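## Task

Place the yellow sponge inside the open drawer, then push that drawer completely closed, keeping whatever it already held inside it. Every cabinet must stay roughly where it was. The robot must not tip over or finish leaning, which means failure. It only counts if everything stays put on its own, without the robot holding it there at the end.

## Robot and tools

ROBOT. A simulated Hello Robot Stretch 3 with one arm: a two-wheel base (0.33 m long, 0.34 m wide), a lift sliding on a mast, and a telescoping arm that reaches out to the robot's right side. The gripper cannot be pushed forward by the arm; you drive the base for that. Spinning in place pivots around a point midway between the wheels, 0.05 m back from the front edge; with the arm pulled in and the wrist folded the robot sweeps a 0.28 m radius, more if the wrist is unfolded and level. Loose objects may occasionally get a small shove from outside.

FRAMES. Base frame: origin on the floor between the drive wheels, x ahead, y to the left, z up. hand_pose is reported in it, located where closed fingertips meet; with all wrist joints at zero its x points up, y back along the arm toward the mast, z toward the rear. Odometry frame is the base frame at scene start; base_odometry heading runs -3.142 to 3.142, left positive, and counts wheel slip as motion.

TOOLS.
execute_actions: arguments "actions" (a list holding one action, or empty to just read state and images) and optional "cameras" (list of head_camera, nav_camera, wrist_camera or all; omitted or null gives all, [] gives none). An action may contain "base", "joints", or both, plus optional "contact_limits"; its motions begin together. "base" holds exactly one command, both relative to where the base currently stands: {"translate_m": d}, a straight drive of d metres, forward positive, range -1 to 1; or {"rotate_rad": d}, a turn in place, counter-clockwise/left positive, range -3.2 to 3.2. No sideways motion. "joints" is one object of absolute targets keyed by joint name: lift_m 0 to 1.1 (arm height); arm_m 0 to 0.52 (extension); wrist_yaw_rad -1.345 to 4.42 (0 along the arm, positive toward the front, 3.0 folded over the base); wrist_pitch_rad -1.57 to 0.451 (0 level, negative tips fingers down); wrist_roll_rad -2.911 to 2.911 (0 fingers side by side); gripper_m -0.089 to 0.179 (larger is wider; actual fingertip gap is about 0.007 less when nearly shut and 0.025 less when wide, zero below 0.007); head_pan_rad -3.953 to 1.73 (0 ahead, positive left, -1.57 along the arm); head_tilt_rad -1.53 to 0.419 (negative down). "contact_limits" only accepts arm_m: a motor_effort percentage (1 to 100) at which the arm motion halts with contact_stop; smaller is softer, too small halts immediately, and it also caps holding force until the next action. Unknown keys or out-of-range numbers reject the call with no motion. Joints or base left out may still be driving toward earlier targets. An action lasts at most 15 s.
wait: {"seconds": 0 to 10}; commands nothing and returns the same state and images.
zoom_image: {"camera", "region": [x0, y0, x1, y1]} in pixels of that camera's latest full image, origin top-left, at most 504 by 504.
finished_scene: {"scene": 1 or 2}; irreversible, reports success and gives the next task. Only call it once the goal holds by itself. Answering without a tool call ends everything remaining.

RESULTS. base_status and joint_status describe how each motion ended: done (for the base, wheels turned the commanded amount even if slipping), off_target (stopped short, may still be pushing), contact_stop, time_out, torque_fault. After the last three the old target is dropped. If a result reports a stop, remaining calls in that same reply are skipped. Arm and lift halt and go slack on firm contact until commanded again; a slack lift may sag under load or keep pressing. Base, wrist and head have no contact stop and keep shoving. Overworked wrist servos shut off for 10 s (torque_fault). on_its_own lists uncommanded behaviour; its "held at" is a target, not a position. motor_effort is percent of max, positive toward larger joint values, bracket = peak during the last action; readings are biased and noisy. Wheel effort positive means pushing forward. lidar_m: 12 distances from the base origin, 30-degree sectors starting straight ahead and going counter-clockwise (4th left, 7th behind, 10th right), scanning a plane 0.17 m high, range 0.15 to 12 m, "-" for nothing; blind to clear objects and partly blocked by the robot's own parts. wrist_depth_mm and head_depth_mm are 7x7 grids of median depths (45-1000 mm and 280-4000 mm; head grid is sideways). base_tilt in degrees, forward and right positive, with a fixed offset up to about 4 degrees. turned_by_wheels and turned_by_imu report rotation since the last result.

CAMERAS. head_camera (896x504) and nav_camera (672x504 fisheye) ride on the head and follow pan/tilt; wrist_camera (644x364) is on the gripper. Calibration intrinsics and base-to-camera transforms are supplied and are slightly inaccurate.

GRIPPER. Command gripper_m below the object's width to grasp (lower grips harder, but the stall guard may weaken the hold); open at least 0.02 above where the fingers made contact to let go. Neither the reading nor done proves a grasp; check images.

CAUTIONS. Fold or unfold the wrist only with lift_m 0.32 to 0.95, wrist_pitch_rad -0.4, roll near 0; once folded the lift may go down to 0.25. With yaw below -0.4 keep pitch at -0.5 or lower. Pushing on something rigid with the gripper higher than about 0.45 m can tip the robot, especially with a raised contact limit or a second push after a contact_stop. Do not drive while gripping or pushing against something fixed; snagging furniture while moving, mainly in reverse, can tip it. If tilted, reverse the last move in small steps, free the gripper, and lower lift_m to about 0.2. Avoid drops, slams and hard shoves. Fast base speed (0.30 m/s, 1.9 rad/s) only when lift_m under 0.30, arm_m under 0.03 and wrist_yaw_rad above 2.54; otherwise 0.10 m/s and 0.63 rad/s.

Each tool is called after "Call:" by a JSON object that holds its "fn" and its "kwargs".

## Session

Call:
{"fn": "execute_actions", "kwargs": {"actions": []}}

Scene clock: 0.00 s.
base_odometry: x=+0.000 y=+0.000 heading=+0.000 (m, m, rad; odometry frame)
turned_by_wheels: +0.000 (rad since the last result)
turned_by_imu: +0.000 (rad since the last result)
base_tilt: forward=+0.3 right=+1.7 (deg)
lidar_m: 1.50 1.63 1.62 1.80 1.91 1.34 2.13 3.02 2.63 2.24 1.86 1.35
head_depth_mm: 1893 1922 1925 1926 1563 1408 1408 / 2010 2080 2088 2087 2015 1515 1521 / 2013 2260 2266 2266 2282 2293 2227 / 2015 2332 2309 2288 2314 2282 2193 / 2001 2076 2056 2044 2043 2047 2022 / 1883 1884 1882 1869 1860 1861 1849 / 1758 1735 1725 1726 1715 1708 1694
base_status: not commanded
joint_positions: lift_m=+0.531 arm_m=-0.002 wrist_yaw_rad=+3.121 wrist_pitch_rad=-0.648 wrist_roll_rad=+0.009 gripper_m=+0.037 head_pan_rad=-0.014 head_tilt_rad=-0.006
joint_status: not commanded
motor_effort: left_wheel=+0 right_wheel=-1 lift_m=+29 arm_m=+1 wrist_yaw_rad=-1 wrist_pitch_rad=+7 wrist_roll_rad=+0 gripper_m=+0 head_pan_rad=+1 head_tilt_rad=+2 (%)
hand_pose: x=-0.0173 y=+0.0464 z=+0.4961 quat_wxyz=(+0.233, +0.675, +0.217, +0.665) (m; base frame)
wrist_depth_mm: - - - - - - - / - - - - - - - / - - - - 997 - 1000 / 884 892 895 861 875 855 886 / 798 792 759 784 781 775 768 / 707 698 - 709 671 704 683 / 626 634 - - 623 620 610
pictures: head_camera (sideways: a quarter turn clockwise sets it upright), nav_camera (sideways: a quarter turn counterclockwise sets it upright), wrist_camera
Images, in order (width x height): head_camera 896x504, nav_camera 672x504, wrist_camera 644x364.

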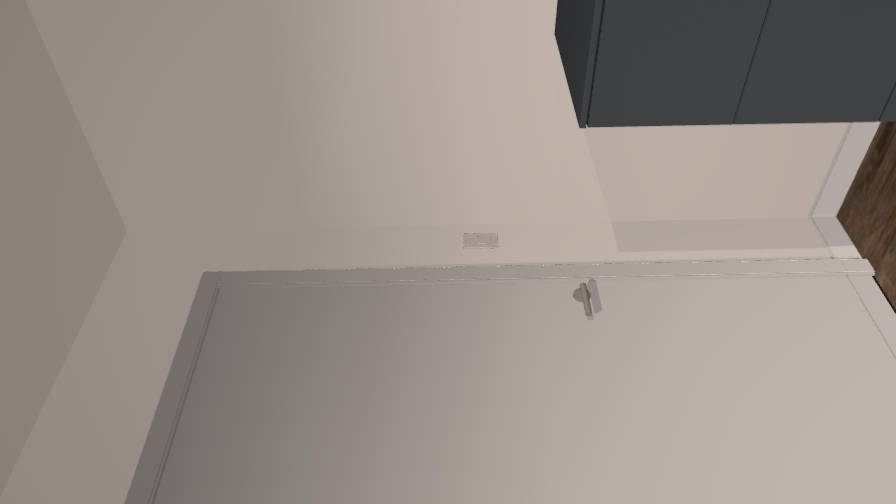

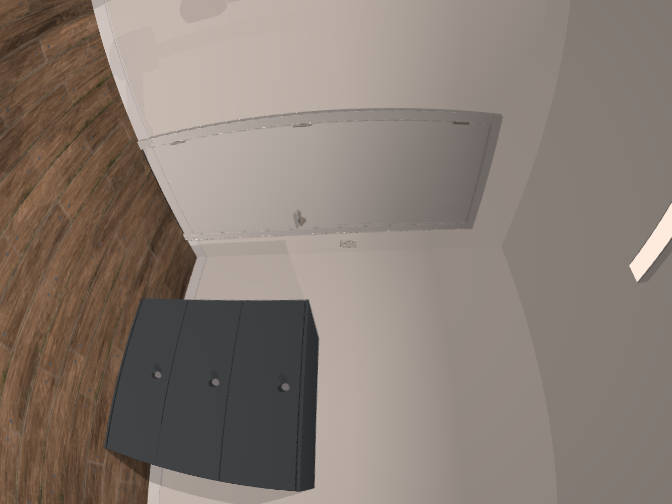

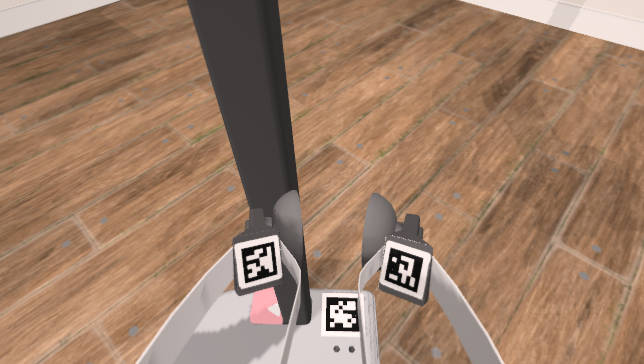

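Call:
{"fn": "execute_actions", "kwargs": {"actions": [{"joints":{"head_pan_rad":-1.7,"head_tilt_rad":-0.5}}], "cameras": ["nav_camera"]}}

Call:
{"fn": "execute_actions", "kwargs": {"actions": [{"joints":{"head_pan_rad":-3.6}}], "cameras": ["nav_camera"]}}

Scene clock: 5.47 s.
base_odometry: x=+0.000 y=+0.000 heading=+0.000 (m, m, rad; odometry frame)
turned_by_wheels: +0.000 (rad since the last result)
turned_by_imu: +0.001 (rad since the last result)
base_tilt: forward=+0.3 right=+1.7 (deg)
lidar_m: 1.51 1.63 1.62 1.81 1.91 1.34 2.13 3.02 2.63 2.25 1.86 1.35
head_depth_mm: 2807 2938 2755 2712 2017 1611 1343 / 2985 3099 2652 2725 2038 1626 1354 / 3028 3282 3523 2761 2054 1632 1357 / 2680 2868 3087 2786 2062 1639 1359 / 2395 2538 2714 2736 2063 1649 1369 / 2164 2275 2421 2523 2084 1654 1371 / 1966 2059 2173 2321 2099 1666 1374
base_status: not commanded
joint_positions: lift_m=+0.531 arm_m=-0.002 wrist_yaw_rad=+3.121 wrist_pitch_rad=-0.648 wrist_roll_rad=+0.009 gripper_m=+0.037 head_pan_rad=-1.693 head_tilt_rad=-0.494
joint_status: all done
motor_effort: left_wheel=+0(0) right_wheel=+0(1) lift_m=+29(30) arm_m=+0(1) wrist_yaw_rad=-1(0) wrist_pitch_rad=+7(7) wrist_roll_rad=+0(0) gripper_m=+0(0) head_pan_rad=-3(33) head_tilt_rad=-4(41) (%)
hand_pose: x=-0.0173 y=+0.0464 z=+0.4961 quat_wxyz=(+0.233, +0.675, +0.217, +0.665) (m; base frame)
wrist_depth_mm: - - - - - - - / - - - - - - - / - - - 999 - - - / 909 887 898 899 875 871 859 / 786 784 782 773 784 768 769 / 704 685 - 714 681 682 694 / 633 626 - - 615 617 609
pictures: nav_camera (sideways: a quarter turn counterclockwise sets it upright)
camera_calibration (this result's frames):
nav_camera: T_world_to_cam=[[-0.105137, -0.510592, 0.853371, -1.06959], [-0.988081, 0.150655, -0.031593, 0.102025], [-0.112434, -0.846522, -0.520346, 0.634176], [0, 0, 0, 1]] pos_world=[0.0596582, -0.0246503, 1.24597]
Images, in order (width x height): nav_camera 672x504.

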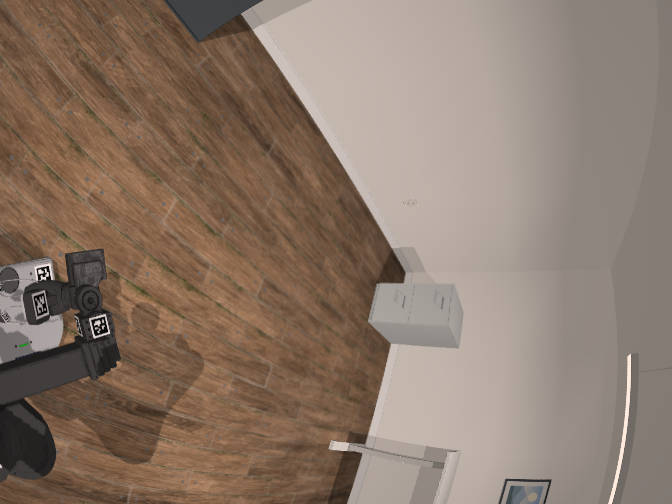

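Scene clock: 6.97 s.
base_odometry: x=+0.000 y=+0.000 heading=+0.000 (m, m, rad; odometry frame)
turned_by_wheels: +0.000 (rad since the last result)
turned_by_imu: +0.000 (rad since the last result)
base_tilt: forward=+0.2 right=+1.7 (deg)
lidar_m: 1.50 1.63 1.62 1.80 1.92 1.34 2.13 3.03 2.63 2.25 1.86 1.35
head_depth_mm: 1587 1707 1839 2001 2026 1623 1343 / 1619 1747 1875 2003 1973 1624 1349 / 1671 1798 1901 1511 1593 1628 1352 / 1717 1858 1969 1550 1268 1638 1359 / 1758 1904 2102 1591 1762 1652 1367 / 1809 1982 2166 2384 2012 1654 1365 / 1882 2045 2243 2466 2109 1671 1372
base_status: not commanded
joint_positions: lift_m=+0.531 arm_m=-0.002 wrist_yaw_rad=+3.121 wrist_pitch_rad=-0.648 wrist_roll_rad=+0.009 gripper_m=+0.037 head_pan_rad=-3.593 head_tilt_rad=-0.494
joint_status: all done
motor_effort: left_wheel=+0(0) right_wheel=+0(0) lift_m=+30(29) arm_m=+1(1) wrist_yaw_rad=-1(1) wrist_pitch_rad=+7(7) wrist_roll_rad=+1(0) gripper_m=-1(1) head_pan_rad=-2(33) head_tilt_rad=-4(4) (%)
hand_pose: x=-0.0173 y=+0.0464 z=+0.4961 quat_wxyz=(+0.233, +0.675, +0.217, +0.665) (m; base frame)
wrist_depth_mm: - - - - - - - / - - - - - - - / - - - - - - 980 / 895 886 876 873 880 889 859 / 779 783 797 789 804 760 770 / 707 711 - 687 691 701 680 / 635 634 - - 613 618 623
pictures: nav_camera (sideways: a quarter turn counterclockwise sets it upright)
camera_calibration (this result's frames):
nav_camera: T_world_to_cam=[[-0.449324, 0.264629, 0.853275, -1.06736], [0.462007, 0.886313, -0.0315876, 0.0931723], [-0.764628, 0.380027, -0.520503, 0.638359], [0, 0, 0, 1]] pos_world=[-0.0345322, -0.0427174, 1.24597]
Images, in order (width x height): nav_camera 672x504.

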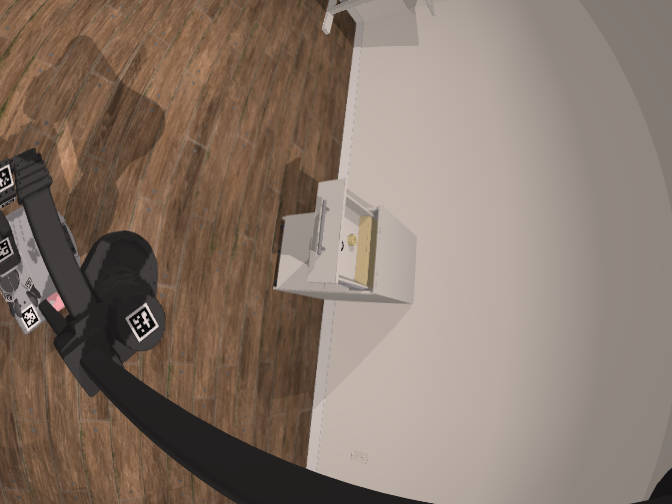

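Call:
{"fn": "execute_actions", "kwargs": {"actions": [{"joints":{"head_pan_rad":-3.2,"head_tilt_rad":-0.6}}], "cameras": ["head_camera","nav_camera"]}}

Call:
{"fn": "execute_actions", "kwargs": {"actions": [{"joints":{"head_pan_rad":-2.5,"head_tilt_rad":-0.3}}], "cameras": ["head_camera","nav_camera"]}}

Scene clock: 11.57 s.
base_odometry: x=+0.000 y=+0.000 heading=+0.000 (m, m, rad; odometry frame)
turned_by_wheels: +0.000 (rad since the last result)
turned_by_imu: +0.001 (rad since the last result)
base_tilt: forward=+0.3 right=+1.6 (deg)
lidar_m: 1.50 1.63 1.62 1.81 1.91 1.33 2.12 3.03 2.62 2.25 1.85 1.35
head_depth_mm: 1740 1897 1597 1261 1699 1487 1260 / 1852 2034 2226 1384 1790 1489 1266 / 1993 2182 2414 2246 1812 1502 1272 / 2132 2369 2626 2338 1833 1503 1283 / 2315 2576 2858 2365 1852 1520 1285 / 2499 2839 3079 2377 1862 1518 1290 / 2743 3101 3301 2393 1870 1531 1295
base_status: not commanded
joint_positions: lift_m=+0.531 arm_m=-0.002 wrist_yaw_rad=+3.121 wrist_pitch_rad=-0.648 wrist_roll_rad=+0.009 gripper_m=+0.037 head_pan_rad=-3.207 head_tilt_rad=-0.592
joint_status: all done
motor_effort: left_wheel=+0(0) right_wheel=-1(0) lift_m=+30(30) arm_m=+1(1) wrist_yaw_rad=+1(0) wrist_pitch_rad=+7(7) wrist_roll_rad=+0(0) gripper_m=+0(0) head_pan_rad=+3(24) head_tilt_rad=-5(18) (%)
hand_pose: x=-0.0173 y=+0.0464 z=+0.4961 quat_wxyz=(+0.233, +0.675, +0.217, +0.665) (m; base frame)
wrist_depth_mm: - - - - - - - / - - - - - - - / - - - - - 997 992 / 890 883 879 862 882 875 849 / 794 777 766 786 777 768 748 / 708 694 - 698 669 687 680 / 634 622 - - 621 620 621
pictures: head_camera (sideways: a quarter turn clockwise sets it upright), nav_camera (sideways: a quarter turn counterclockwise sets it upright)
camera_calibration (this result's frames):
head_camera: T_world_to_cam=[[0.540217, -0.075521, -0.83813, 1.10967], [-0.0437009, -0.997139, 0.0616813, -0.0731429], [-0.84039, 0.00330574, -0.541972, 0.668602], [0, 0, 0, 1]] pos_world=[-0.0407731, 0.00865969, 1.29692]
nav_camera: T_world_to_cam=[[-0.596994, 0.081569, 0.798088, -0.994511], [0.0977504, 0.994801, -0.0285539, 0.0914408], [-0.796268, 0.060967, -0.601863, 0.744402], [0, 0, 0, 1]] pos_world=[-0.00991095, -0.0552282, 1.24435]
Images, in order (width x height): head_camera 896x504, nav_camera 672x504.

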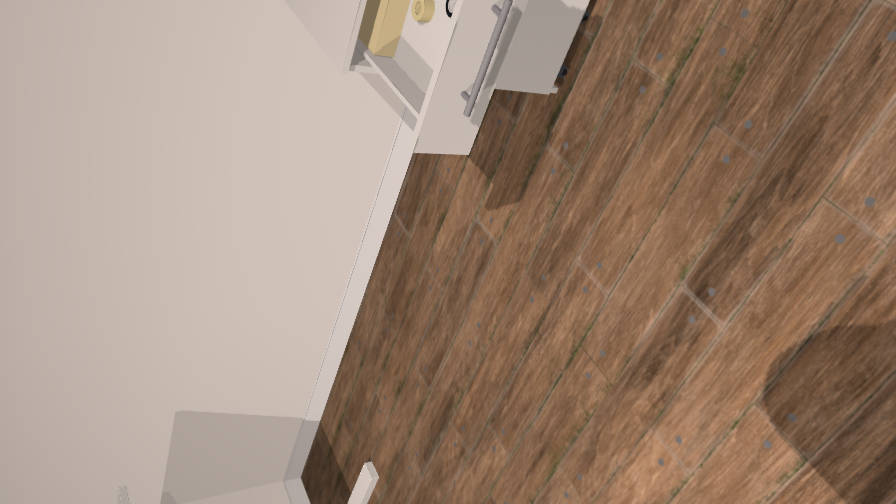

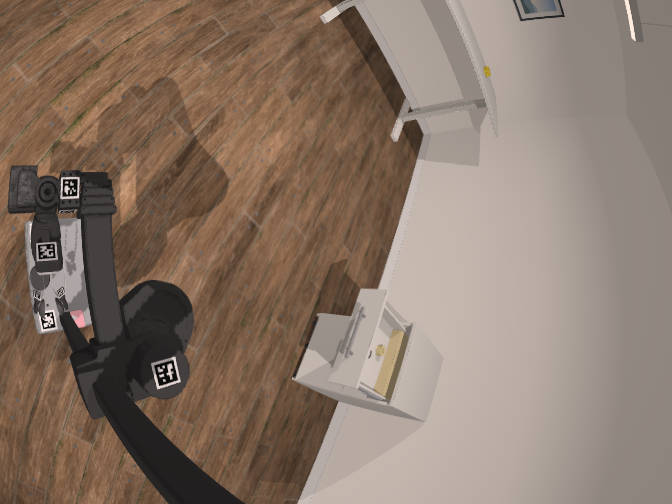

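Scene clock: 12.53 s.
base_odometry: x=+0.000 y=+0.000 heading=+0.000 (m, m, rad; odometry frame)
turned_by_wheels: +0.000 (rad since the last result)
turned_by_imu: +0.000 (rad since the last result)
base_tilt: forward=+0.3 right=+1.7 (deg)
lidar_m: 1.50 1.63 1.62 1.80 1.91 1.34 2.13 3.03 2.63 2.24 1.86 1.35
head_depth_mm: 2948 3091 3212 3408 2689 1990 1568 / 2895 3030 3164 3372 2725 1994 1579 / 2839 2989 3079 3312 2746 2020 1579 / 2790 2965 3042 3274 2765 2019 1590 / 2760 2900 2985 3188 2764 2025 1594 / 2718 2853 2994 3154 2827 2038 1605 / 2678 2786 2947 3106 2835 2047 1606
base_status: not commanded
joint_positions: lift_m=+0.531 arm_m=-0.002 wrist_yaw_rad=+3.121 wrist_pitch_rad=-0.648 wrist_roll_rad=+0.009 gripper_m=+0.037 head_pan_rad=-2.507 head_tilt_rad=-0.310
joint_status: all done
motor_effort: left_wheel=+0(0) right_wheel=+0(1) lift_m=+30(29) arm_m=+1(1) wrist_yaw_rad=+0(2) wrist_pitch_rad=+6(6) wrist_roll_rad=+0(0) gripper_m=-1(1) head_pan_rad=+3(33) head_tilt_rad=+6(33) (%)
hand_pose: x=-0.0173 y=+0.0464 z=+0.4961 quat_wxyz=(+0.233, +0.675, +0.217, +0.665) (m; base frame)
wrist_depth_mm: - - - - - - - / - - - - - - - / - - - - - - - / 900 906 858 872 869 868 871 / 782 784 776 771 773 768 760 / 703 696 - 689 674 672 684 / 636 624 - - 625 613 618
pictures: head_camera (sideways: a quarter turn clockwise sets it upright), nav_camera (sideways: a quarter turn counterclockwise sets it upright)
camera_calibration (this result's frames):
head_camera: T_world_to_cam=[[0.256695, 0.139314, -0.956399, 1.2657], [0.622082, -0.781144, 0.05318, -0.0661576], [-0.739676, -0.60861, -0.287181, 0.336431], [0, 0, 0, 1]] pos_world=[-0.0348948, -0.0232537, 1.31065]
nav_camera: T_world_to_cam=[[-0.311176, -0.176533, 0.933813, -1.17327], [-0.573533, 0.818373, -0.0364099, 0.105775], [-0.757779, -0.546902, -0.355905, 0.424134], [0, 0, 0, 1]] pos_world=[0.0169718, -0.0617247, 1.25042]
Images, in order (width x height): head_camera 896x504, nav_camera 672x504.

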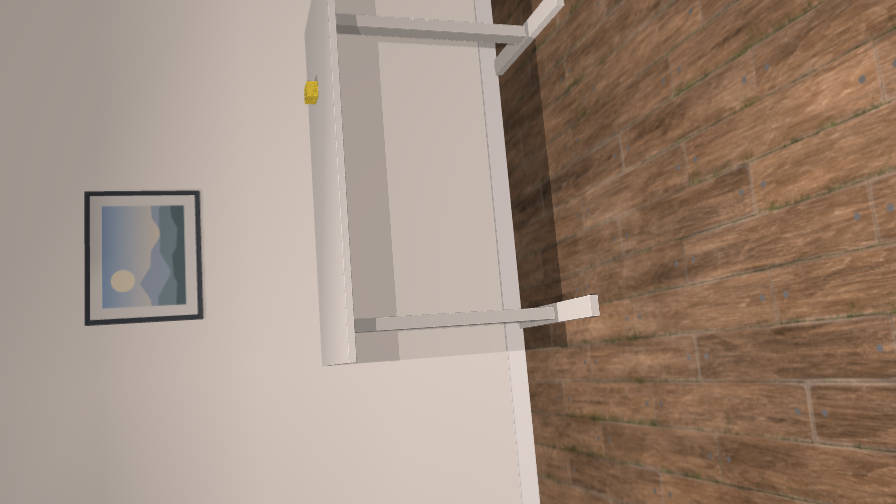

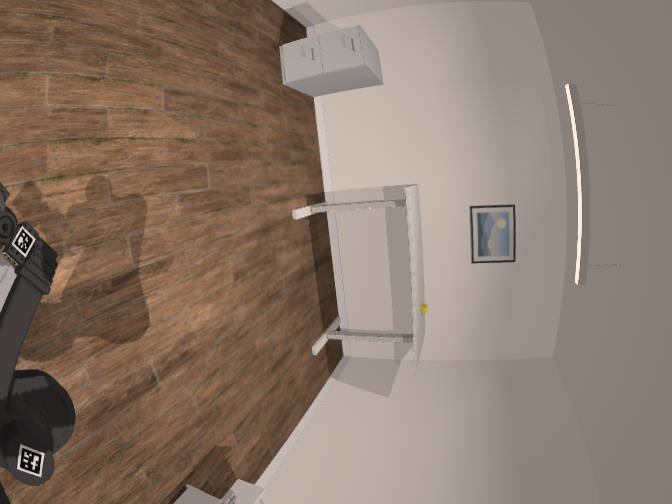

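Call:
{"fn": "execute_actions", "kwargs": {"actions": [{"base":{"rotate_rad":-2.81},"joints":{"lift_m":0.28,"wrist_pitch_rad":-0.4,"head_pan_rad":0,"head_tilt_rad":-0.6}}], "cameras": []}}

Call:
{"fn": "execute_actions", "kwargs": {"actions": [{"base":{"translate_m":1}}], "cameras": []}}

Call:
{"fn": "execute_actions", "kwargs": {"actions": [{"base":{"translate_m":1}}], "cameras": ["head_camera","nav_camera"]}}

Scene clock: 39.33 s.
base_odometry: x=+0.000 y=+0.000 heading=-2.810 (m, m, rad; odometry frame)
turned_by_wheels: -2.810 (rad since the last result)
turned_by_imu: -2.814 (rad since the last result)
base_tilt: forward=+0.3 right=+1.7 (deg)
lidar_m: 2.76 2.69 2.58 1.91 1.37 1.41 1.68 1.62 1.69 1.97 1.34 1.37
head_depth_mm: 2381 2570 2700 2286 1807 1483 1263 / 2719 2931 2998 2311 1805 1490 1265 / 3036 3360 3229 2312 1823 1496 1273 / 2973 3228 3098 2332 1836 1508 1282 / 2845 3190 3241 2345 1842 1505 1281 / 2727 3012 3122 2370 1864 1527 1291 / 2624 2883 3064 2397 1864 1530 1292
base_status: done
joint_positions: lift_m=+0.280 arm_m=-0.002 wrist_yaw_rad=+3.121 wrist_pitch_rad=-0.420 wrist_roll_rad=+0.009 gripper_m=+0.037 head_pan_rad=-0.007 head_tilt_rad=-0.593
joint_status: all done
motor_effort: left_wheel=+1(7) right_wheel=-4(10) lift_m=+22(25) arm_m=+0(0) wrist_yaw_rad=-1(0) wrist_pitch_rad=+11(12) wrist_roll_rad=+0(0) gripper_m=+1(0) head_pan_rad=+3(34) head_tilt_rad=-4(32) (%)
hand_pose: x=-0.0166 y=+0.0807 z=+0.2925 quat_wxyz=(+0.156, +0.696, +0.140, +0.687) (m; base frame)
wrist_depth_mm: - - - - - - - / - - - - - - - / 938 942 - 904 965 918 913 / 733 733 717 739 713 727 719 / 607 587 593 599 620 602 593 / 507 523 - - - 511 509 / 455 - - - 439 441 433
pictures: none
No camera images: the call's "cameras" was empty. Leave "cameras" out to get every camera's image.

Scene clock: 44.43 s.
base_odometry: x=-0.945 y=-0.326 heading=-2.810 (m, m, rad; odometry frame)
turned_by_wheels: +0.000 (rad since the last result)
turned_by_imu: +0.005 (rad since the last result)
base_tilt: forward=+0.3 right=+1.8 (deg)
lidar_m: 2.03 1.84 2.13 2.27 2.36 2.04 2.57 2.49 1.99 0.87 1.05 1.49
head_depth_mm: 1782 1907 2052 2131 1797 1481 1266 / 2013 2185 2365 2298 1809 1486 1263 / 2248 2454 2713 2319 1814 1491 1277 / 2171 1937 2515 2291 1828 1496 1273 / 2065 1919 2487 2351 1849 1513 1283 / 1994 1769 2361 2362 1856 1519 1288 / 1914 1807 2259 2361 1859 1525 1294
base_status: done
joint_positions: lift_m=+0.280 arm_m=-0.002 wrist_yaw_rad=+3.121 wrist_pitch_rad=-0.419 wrist_roll_rad=+0.009 gripper_m=+0.037 head_pan_rad=-0.007 head_tilt_rad=-0.594
joint_status: not commanded
motor_effort: left_wheel=+1(9) right_wheel=-3(10) lift_m=+22(22) arm_m=+0(0) wrist_yaw_rad=+0(0) wrist_pitch_rad=+11(12) wrist_roll_rad=+0(0) gripper_m=+0(1) head_pan_rad=+3(3) head_tilt_rad=-4(5) (%)
hand_pose: x=-0.0166 y=+0.0808 z=+0.2927 quat_wxyz=(+0.155, +0.696, +0.140, +0.687) (m; base frame)
wrist_depth_mm: - - - - - - - / - - - - - - - / 907 940 - 944 938 902 919 / 746 743 718 731 733 716 722 / 600 598 600 594 626 600 592 / 515 524 - - - 503 510 / 457 - - - 438 442 440
pictures: none
No camera images: the call's "cameras" was empty. Leave "cameras" out to get every camera's image.

Scene clock: 49.53 s.
base_odometry: x=-1.891 y=-0.652 heading=-2.810 (m, m, rad; odometry frame)
turned_by_wheels: +0.000 (rad since the last result)
turned_by_imu: +0.005 (rad since the last result)
base_tilt: forward=+0.3 right=+1.7 (deg)
lidar_m: 1.03 1.39 1.22 2.02 2.85 2.90 3.37 1.27 1.18 0.98 0.95 0.99
head_depth_mm: 1180 1264 1321 1472 1586 1485 1264 / 1335 1446 880 1726 1748 1489 1265 / 1381 1505 848 1875 1815 1497 1269 / 1321 1401 854 1217 1436 1476 1275 / 1265 1314 867 1671 1795 1507 1284 / 1207 1284 876 714 1725 1517 1283 / 1162 1233 886 689 1658 1528 1292
base_status: done
joint_positions: lift_m=+0.280 arm_m=-0.002 wrist_yaw_rad=+3.121 wrist_pitch_rad=-0.419 wrist_roll_rad=+0.009 gripper_m=+0.037 head_pan_rad=-0.007 head_tilt_rad=-0.594
joint_status: not commanded
motor_effort: left_wheel=+1(7) right_wheel=-2(9) lift_m=+22(22) arm_m=+0(0) wrist_yaw_rad=+0(1) wrist_pitch_rad=+11(11) wrist_roll_rad=+0(0) gripper_m=-1(0) head_pan_rad=+3(3) head_tilt_rad=-4(4) (%)
hand_pose: x=-0.0166 y=+0.0808 z=+0.2927 quat_wxyz=(+0.155, +0.696, +0.139, +0.687) (m; base frame)
wrist_depth_mm: - - - - - - - / - - - - - - - / 940 930 - 933 913 911 945 / 743 731 731 723 717 723 722 / 608 605 592 596 622 596 588 / 519 519 - - - 517 510 / 456 - - - 440 440 442
pictures: head_camera (sideways: a quarter turn clockwise sets it upright), nav_camera (sideways: a quarter turn counterclockwise sets it upright)
camera_calibration (this result's frames):
head_camera: T_world_to_cam=[[-0.545015, 0.0436995, -0.837287, 1.11519], [-0.0147917, 0.997984, 0.061715, -0.0733629], [0.838296, 0.0460205, -0.54327, 0.660051], [0, 0, 0, 1]] pos_world=[0.0533927, -0.00589416, 1.29685]
nav_camera: T_world_to_cam=[[0.601986, -0.046405, 0.797157, -1.00061], [-0.0392505, -0.998823, -0.0285039, 0.0922113], [0.797541, -0.0141299, -0.603099, 0.736288], [0, 0, 0, 1]] pos_world=[0.0187535, 0.0560731, 1.24433]
Images, in order (width x height): head_camera 896x504, nav_camera 672x504.

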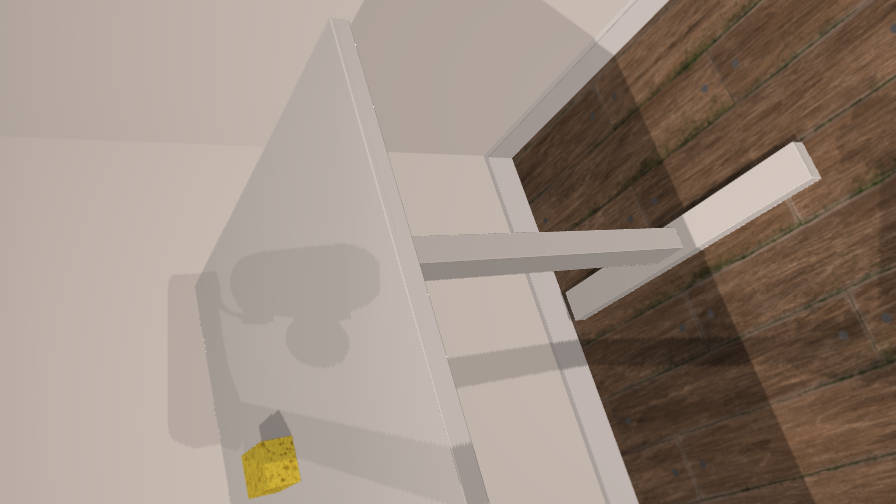

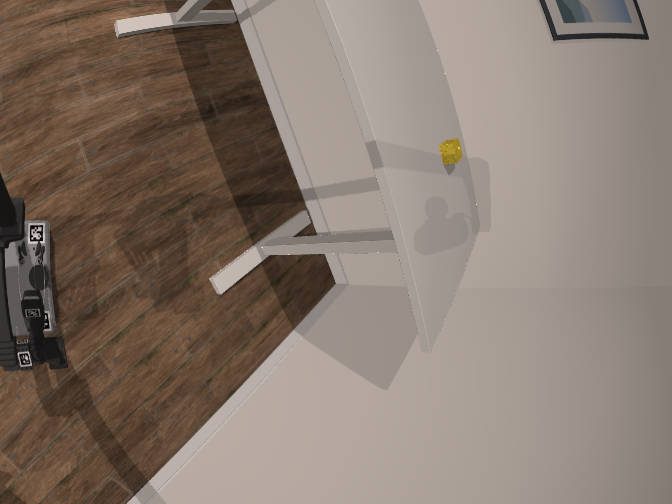

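Call:
{"fn": "execute_actions", "kwargs": {"actions": [{"base":{"translate_m":0.42}}], "cameras": []}}

Call:
{"fn": "execute_actions", "kwargs": {"actions": [{"base":{"rotate_rad":2.04},"joints":{"head_pan_rad":-1.57,"head_tilt_rad":-0.6}}], "cameras": []}}

Call:
{"fn": "execute_actions", "kwargs": {"actions": [{"joints":{"lift_m":0.9}}], "cameras": []}}

Call:
{"fn": "execute_actions", "kwargs": {"actions": [{"joints":{"lift_m":1.05,"wrist_yaw_rad":1.57}}], "cameras": []}}

Call:
{"fn": "execute_actions", "kwargs": {"actions": [{"joints":{"wrist_yaw_rad":0,"wrist_pitch_rad":-0.4,"gripper_m":0.17}}]}}

Scene clock: 72.90 s.
base_odometry: x=-2.288 y=-0.788 heading=-2.810 (m, m, rad; odometry frame)
turned_by_wheels: +0.000 (rad since the last result)
turned_by_imu: +0.003 (rad since the last result)
base_tilt: forward=+0.3 right=+1.9 (deg)
lidar_m: 0.61 1.02 1.07 1.13 2.15 3.14 3.66 1.50 1.03 0.77 0.75 0.78
head_depth_mm: 927 993 1068 1090 477 427 1256 / 1028 1115 1225 611 481 407 1258 / 1003 1101 1193 615 483 398 1247 / 957 1049 859 620 486 400 1100 / 917 1002 864 625 489 401 357 / 876 956 877 629 492 404 344 / 843 914 884 635 495 406 343
base_status: done
joint_positions: lift_m=+0.280 arm_m=-0.002 wrist_yaw_rad=+3.121 wrist_pitch_rad=-0.419 wrist_roll_rad=+0.009 gripper_m=+0.037 head_pan_rad=-0.007 head_tilt_rad=-0.594
joint_status: not commanded
motor_effort: left_wheel=+0(7) right_wheel=-2(6) lift_m=+22(22) arm_m=+0(1) wrist_yaw_rad=+0(0) wrist_pitch_rad=+11(11) wrist_roll_rad=+0(0) gripper_m=-1(0) head_pan_rad=+3(3) head_tilt_rad=-4(5) (%)
hand_pose: x=-0.0166 y=+0.0808 z=+0.2928 quat_wxyz=(+0.155, +0.696, +0.139, +0.687) (m; base frame)
wrist_depth_mm: - - - - - - 923 / - - - - - - 944 / 947 931 - 929 896 920 883 / 743 726 723 726 718 710 729 / 605 600 591 596 608 584 588 / 511 522 - - - 507 514 / 457 - - - 439 444 447
pictures: none
No camera images: the call's "cameras" was empty. Leave "cameras" out to get every camera's image.

Scene clock: 75.37 s.
base_odometry: x=-2.288 y=-0.788 heading=-0.770 (m, m, rad; odometry frame)
turned_by_wheels: +2.040 (rad since the last result)
turned_by_imu: +2.042 (rad since the last result)
base_tilt: forward=+0.3 right=+1.8 (deg)
lidar_m: 2.15 3.07 3.40 1.50 1.12 0.79 0.75 0.77 0.62 1.02 1.05 1.12
head_depth_mm: 858 942 829 607 478 393 358 / 858 943 840 612 480 396 360 / 860 941 848 615 484 398 361 / 857 943 856 620 487 400 363 / 862 947 869 624 489 402 365 / 860 942 876 631 492 404 366 / 860 940 889 636 495 406 368
base_status: done
joint_positions: lift_m=+0.280 arm_m=-0.002 wrist_yaw_rad=+3.121 wrist_pitch_rad=-0.419 wrist_roll_rad=+0.009 gripper_m=+0.037 head_pan_rad=-1.563 head_tilt_rad=-0.594
joint_status: all done
motor_effort: left_wheel=-1(5) right_wheel=+3(15) lift_m=+21(22) arm_m=+0(0) wrist_yaw_rad=+0(1) wrist_pitch_rad=+11(11) wrist_roll_rad=+0(0) gripper_m=+0(0) head_pan_rad=-3(32) head_tilt_rad=-4(4) (%)
hand_pose: x=-0.0166 y=+0.0808 z=+0.2928 quat_wxyz=(+0.155, +0.696, +0.139, +0.687) (m; base frame)
wrist_depth_mm: 944 - - - - - - / 955 - - - - - - / 883 925 - 943 921 930 918 / 725 736 710 704 718 725 719 / 611 602 594 596 619 596 595 / 510 531 - - - 515 516 / 451 - - - 443 437 438
pictures: none
No camera images: the call's "cameras" was empty. Leave "cameras" out to get every camera's image.

Scene clock: 81.83 s.
base_odometry: x=-2.288 y=-0.788 heading=-0.770 (m, m, rad; odometry frame)
turned_by_wheels: +0.000 (rad since the last result)
turned_by_imu: +0.002 (rad since the last result)
base_tilt: forward=+0.3 right=+1.8 (deg)
lidar_m: 2.15 3.09 3.40 1.50 1.12 0.79 0.75 0.77 0.61 1.02 1.05 1.13
head_depth_mm: 858 941 831 605 477 404 - / 859 942 841 612 480 396 - / 861 945 848 615 484 398 - / 860 945 858 621 487 400 - / 858 944 869 625 490 402 357 / 860 944 877 631 492 403 366 / 859 939 886 635 495 406 368
base_status: not commanded
joint_positions: lift_m=+0.900 arm_m=-0.002 wrist_yaw_rad=+3.121 wrist_pitch_rad=-0.419 wrist_roll_rad=+0.009 gripper_m=+0.037 head_pan_rad=-1.563 head_tilt_rad=-0.594
joint_status: all done
motor_effort: left_wheel=-2(2) right_wheel=+3(2) lift_m=+37(39) arm_m=+1(1) wrist_yaw_rad=+0(0) wrist_pitch_rad=+11(11) wrist_roll_rad=+0(0) gripper_m=+1(1) head_pan_rad=-3(2) head_tilt_rad=-4(4) (%)
hand_pose: x=-0.0166 y=+0.0808 z=+0.9121 quat_wxyz=(+0.155, +0.696, +0.139, +0.687) (m; base frame)
wrist_depth_mm: 960 - - - - - - / 956 - - - - - - / 946 - - - - - - / 964 - - - - - - / 927 - - - - - - / 932 - - - - - - / 943 - - - - - -
pictures: none
No camera images: the call's "cameras" was empty. Leave "cameras" out to get every camera's image.

Scene clock: 84.03 s.
base_odometry: x=-2.288 y=-0.788 heading=-0.770 (m, m, rad; odometry frame)
turned_by_wheels: +0.000 (rad since the last result)
turned_by_imu: +0.001 (rad since the last result)
base_tilt: forward=+0.2 right=+1.9 (deg)
lidar_m: 2.15 3.08 3.39 1.50 1.12 0.79 0.75 0.77 0.62 1.02 1.05 1.13
head_depth_mm: 858 927 - - - - 1031 / 859 935 - - - - 1189 / 860 940 851 616 499 - - / 861 943 857 621 487 - - / 860 943 866 625 490 - - / 859 940 876 630 507 - - / 858 941 886 664 - - -
base_status: not commanded
joint_positions: lift_m=+1.050 arm_m=-0.002 wrist_yaw_rad=+1.573 wrist_pitch_rad=-0.419 wrist_roll_rad=+0.009 gripper_m=+0.037 head_pan_rad=-1.563 head_tilt_rad=-0.594
joint_status: all done
motor_effort: left_wheel=-2(2) right_wheel=+2(2) lift_m=+37(38) arm_m=+0(0) wrist_yaw_rad=-5(4) wrist_pitch_rad=+11(11) wrist_roll_rad=+0(0) gripper_m=+0(1) head_pan_rad=-3(3) head_tilt_rad=-4(4) (%)
hand_pose: x=+0.2029 y=-0.1430 z=+1.0622 quat_wxyz=(+0.591, +0.595, -0.387, +0.383) (m; base frame)
wrist_depth_mm: - - - - - - - / - - - - 724 725 702 / - - - - 518 522 519 / - - - - 426 405 408 / - - - - 348 332 334 / - - - - - 286 282 / - - - - - 247 249
pictures: none
No camera images: the call's "cameras" was empty. Leave "cameras" out to get every camera's image.

Scene clock: 85.83 s.
base_odometry: x=-2.288 y=-0.788 heading=-0.770 (m, m, rad; odometry frame)
turned_by_wheels: +0.000 (rad since the last result)
turned_by_imu: +0.001 (rad since the last result)
base_tilt: forward=+0.3 right=+1.7 (deg)
lidar_m: 2.15 3.07 3.43 1.50 1.11 0.79 0.75 0.77 0.62 1.02 1.05 1.13
head_depth_mm: 858 929 - - - - - / 858 936 - - - - - / 861 941 - 592 - 388 1195 / 857 943 858 623 471 400 363 / 860 942 869 653 489 402 364 / 860 942 874 632 493 404 366 / 858 941 887 636 495 406 368
base_status: not commanded
joint_positions: lift_m=+1.050 arm_m=-0.002 wrist_yaw_rad=+0.003 wrist_pitch_rad=-0.419 wrist_roll_rad=+0.009 gripper_m=+0.170 head_pan_rad=-1.563 head_tilt_rad=-0.594
joint_status: all done
motor_effort: left_wheel=-1(1) right_wheel=+3(2) lift_m=+38(37) arm_m=+0(0) wrist_yaw_rad=-5(4) wrist_pitch_rad=+11(12) wrist_roll_rad=+0(0) gripper_m=+0(96) head_pan_rad=-3(3) head_tilt_rad=-4(4) (%)
hand_pose: x=-0.0208 y=-0.3678 z=+1.0622 quat_wxyz=(+0.689, +0.148, -0.694, -0.147) (m; base frame)
wrist_depth_mm: 744 734 736 731 734 744 737 / 730 736 715 722 731 773 791 / 523 527 490 498 523 511 853 / 411 407 404 409 412 404 408 / 338 350 338 338 338 337 338 / 298 277 286 287 285 286 292 / 248 250 249 248 247 249 241
pictures: head_camera (sideways: a quarter turn clockwise sets it upright), nav_camera (sideways: a quarter turn counterclockwise sets it upright), wrist_camera
camera_calibration (this result's frames):
head_camera: T_world_to_cam=[[0.0356834, 0.545648, -0.837254, 1.11161], [0.997659, 0.0294556, 0.0617163, -0.0795406], [0.0583371, -0.837497, -0.543319, 0.664873], [0, 0, 0, 1]] pos_world=[0.000901633, -0.0473739, 1.29685]
nav_camera: T_world_to_cam=[[-0.0375511, -0.602651, 0.797121, -0.996663], [-0.999292, 0.0245665, -0.028502, 0.0980651], [-0.00240577, -0.797627, -0.603146, 0.741229], [0, 0, 0, 1]] pos_world=[0.0623531, -0.0118245, 1.24433]
wrist_camera: T_world_to_cam=[[-0.99841, -0.0548263, -0.0131346, -0.0221138], [-0.0224772, 0.600761, -0.799113, 1.09511], [0.0517032, -0.797547, -0.601037, 0.518168], [0, 0, 0, 1]] pos_world=[-0.0242547, -0.245846, 1.18626]
Images, in order (width x height): head_camera 896x504, nav_camera 672x504, wrist_camera 644x364.

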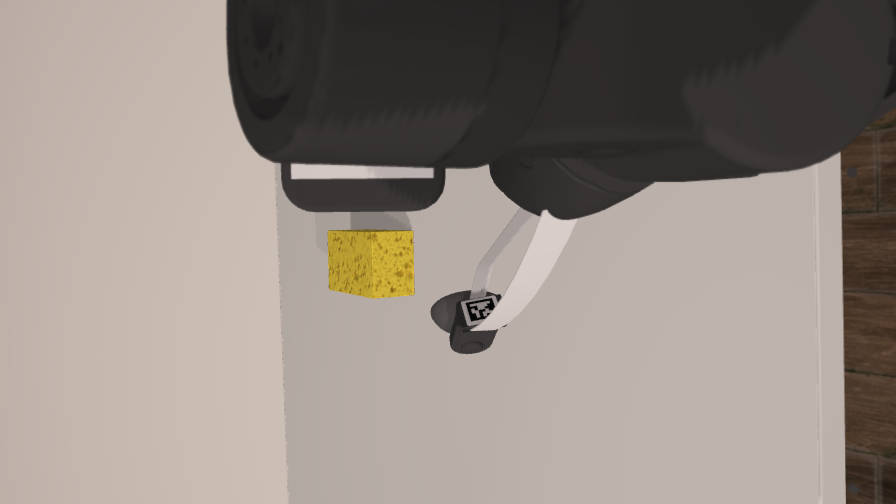

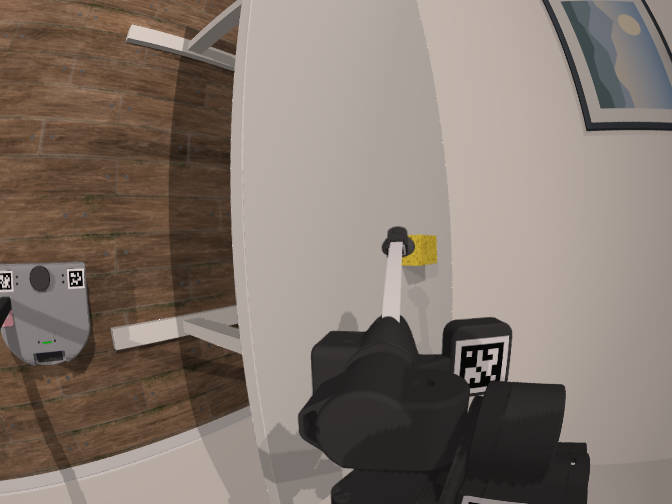

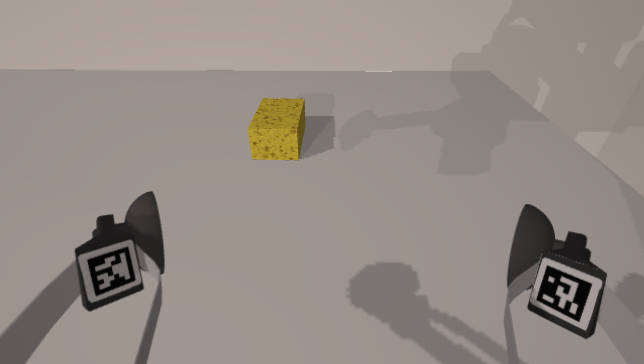

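Call:
{"fn": "execute_actions", "kwargs": {"actions": [{"base":{"translate_m":0.078},"joints":{"arm_m":0.22,"lift_m":1.0}}], "cameras": ["wrist_camera"]}}

Call:
{"fn": "execute_actions", "kwargs": {"actions": [{"joints":{"arm_m":0.30,"lift_m":0.965}}]}}

Scene clock: 96.30 s.
base_odometry: x=-2.232 y=-0.843 heading=-0.770 (m, m, rad; odometry frame)
turned_by_wheels: +0.000 (rad since the last result)
turned_by_imu: +0.002 (rad since the last result)
base_tilt: forward=+0.3 right=+1.8 (deg)
lidar_m: 2.07 3.01 3.29 1.52 1.23 0.87 0.82 0.85 0.65 1.02 1.04 1.06
head_depth_mm: 853 - - 584 477 394 358 / 855 915 - 586 481 396 359 / 854 927 - 573 483 397 361 / 856 940 905 621 486 400 363 / 854 939 867 625 489 402 357 / 856 939 875 630 492 404 358 / 857 940 887 636 495 406 359
base_status: done
joint_positions: lift_m=+1.000 arm_m=+0.220 wrist_yaw_rad=+0.002 wrist_pitch_rad=-0.419 wrist_roll_rad=+0.009 gripper_m=+0.170 head_pan_rad=-1.563 head_tilt_rad=-0.594
joint_status: all done
motor_effort: left_wheel=-2(2) right_wheel=+2(8) lift_m=+21(35) arm_m=+5(5) wrist_yaw_rad=-3(4) wrist_pitch_rad=+11(11) wrist_roll_rad=+0(0) gripper_m=+0(0) head_pan_rad=-3(3) head_tilt_rad=-4(4) (%)
hand_pose: x=-0.0211 y=-0.5889 z=+1.0129 quat_wxyz=(+0.689, +0.147, -0.694, -0.147) (m; base frame)
wrist_depth_mm: 518 517 522 524 521 522 518 / 551 547 547 550 545 539 560 / 414 417 411 411 410 408 402 / 323 322 319 244 321 321 321 / 267 276 266 215 265 263 269 / - 219 226 225 223 224 230 / 194 196 195 196 195 196 190
pictures: wrist_camera
camera_calibration (this result's frames):
wrist_camera: T_world_to_cam=[[-0.998479, -0.0535426, -0.0131299, -0.0344265], [-0.0217039, 0.600716, -0.799168, 1.18863], [0.0506769, -0.797668, -0.600964, 0.31198], [0, 0, 0, 1]] pos_world=[-0.0243865, -0.467016, 1.13695]
Images, in order (width x height): wrist_camera 644x364.

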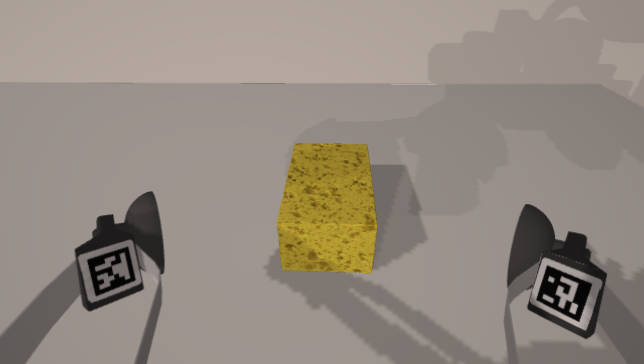

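Scene clock: 98.10 s.
base_odometry: x=-2.232 y=-0.843 heading=-0.770 (m, m, rad; odometry frame)
turned_by_wheels: +0.000 (rad since the last result)
turned_by_imu: +0.001 (rad since the last result)
base_tilt: forward=+0.3 right=+1.7 (deg)
lidar_m: 2.08 3.01 3.31 1.52 1.24 0.87 0.83 0.85 0.65 1.02 1.04 1.06
head_depth_mm: 856 912 - 604 477 393 357 / 856 913 - 589 480 396 359 / 855 926 - 592 484 398 361 / 855 937 881 620 486 400 363 / 856 941 867 627 489 402 357 / 858 939 876 631 492 404 357 / 857 939 885 635 495 406 359
base_status: not commanded
joint_positions: lift_m=+0.965 arm_m=+0.300 wrist_yaw_rad=+0.002 wrist_pitch_rad=-0.419 wrist_roll_rad=+0.009 gripper_m=+0.170 head_pan_rad=-1.563 head_tilt_rad=-0.594
joint_status: all done
motor_effort: left_wheel=-1(2) right_wheel=+3(3) lift_m=+20(22) arm_m=+3(5) wrist_yaw_rad=-2(3) wrist_pitch_rad=+11(11) wrist_roll_rad=+0(0) gripper_m=+0(0) head_pan_rad=-2(3) head_tilt_rad=-4(4) (%)
hand_pose: x=-0.0211 y=-0.6689 z=+0.9779 quat_wxyz=(+0.689, +0.147, -0.694, -0.147) (m; base frame)
wrist_depth_mm: 444 439 443 442 447 446 444 / 456 466 474 467 462 465 458 / 333 330 329 333 331 330 328 / 261 262 260 181 258 258 259 / 216 223 206 150 207 214 217 / - 177 171 127 176 182 187 / 159 159 150 133 154 157 154
pictures: head_camera (sideways: a quarter turn clockwise sets it upright), nav_camera (sideways: a quarter turn counterclockwise sets it upright), wrist_camera
camera_calibration (this result's frames):
head_camera: T_world_to_cam=[[0.0357523, 0.545643, -0.837254, 1.11161], [0.997663, 0.0293295, 0.0617163, -0.0795406], [0.0582313, -0.837504, -0.543319, 0.664874], [0, 0, 0, 1]] pos_world=[0.000895646, -0.0473733, 1.29685]
nav_camera: T_world_to_cam=[[-0.0376273, -0.602646, 0.797121, -0.996662], [-0.999289, 0.0246928, -0.028502, 0.0980651], [-0.00250656, -0.797627, -0.603146, 0.741229], [0, 0, 0, 1]] pos_world=[0.0623516, -0.0118316, 1.24433]
wrist_camera: T_world_to_cam=[[-0.998479, -0.0535381, -0.0131288, -0.0391685], [-0.021701, 0.600699, -0.799181, 1.20873], [0.0506731, -0.797681, -0.600948, 0.227117], [0, 0, 0, 1]] pos_world=[-0.0243869, -0.547015, 1.10197]
Images, in order (width x height): head_camera 896x504, nav_camera 672x504, wrist_camera 644x364.

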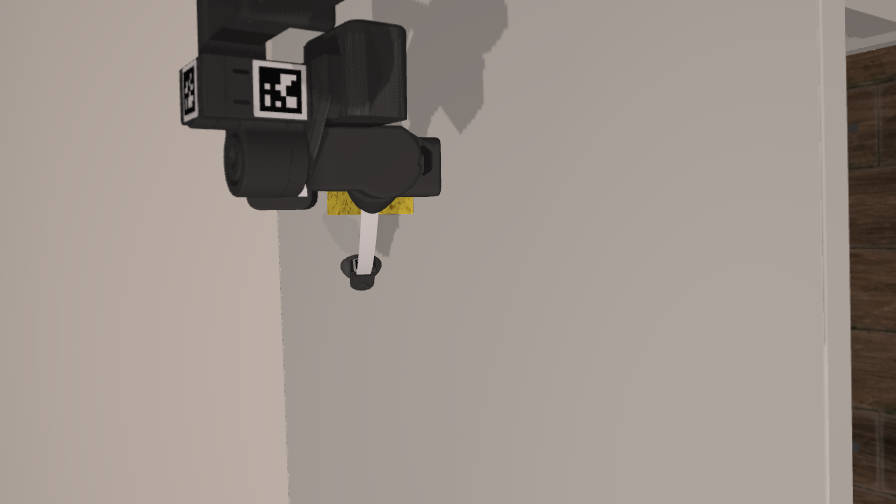

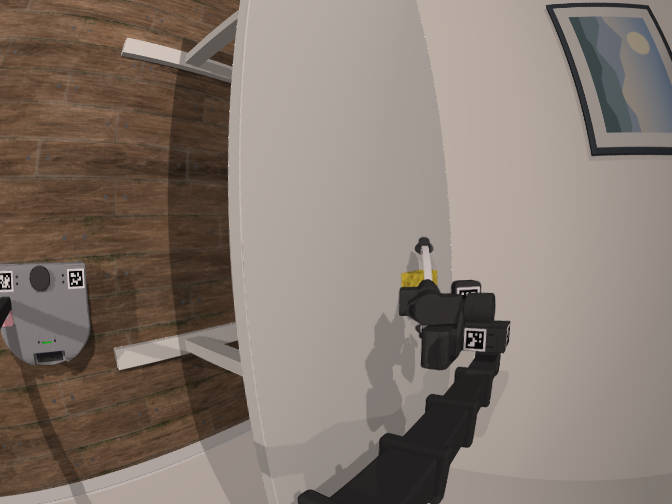

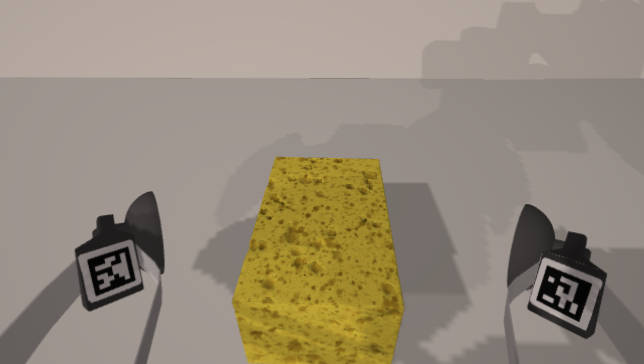

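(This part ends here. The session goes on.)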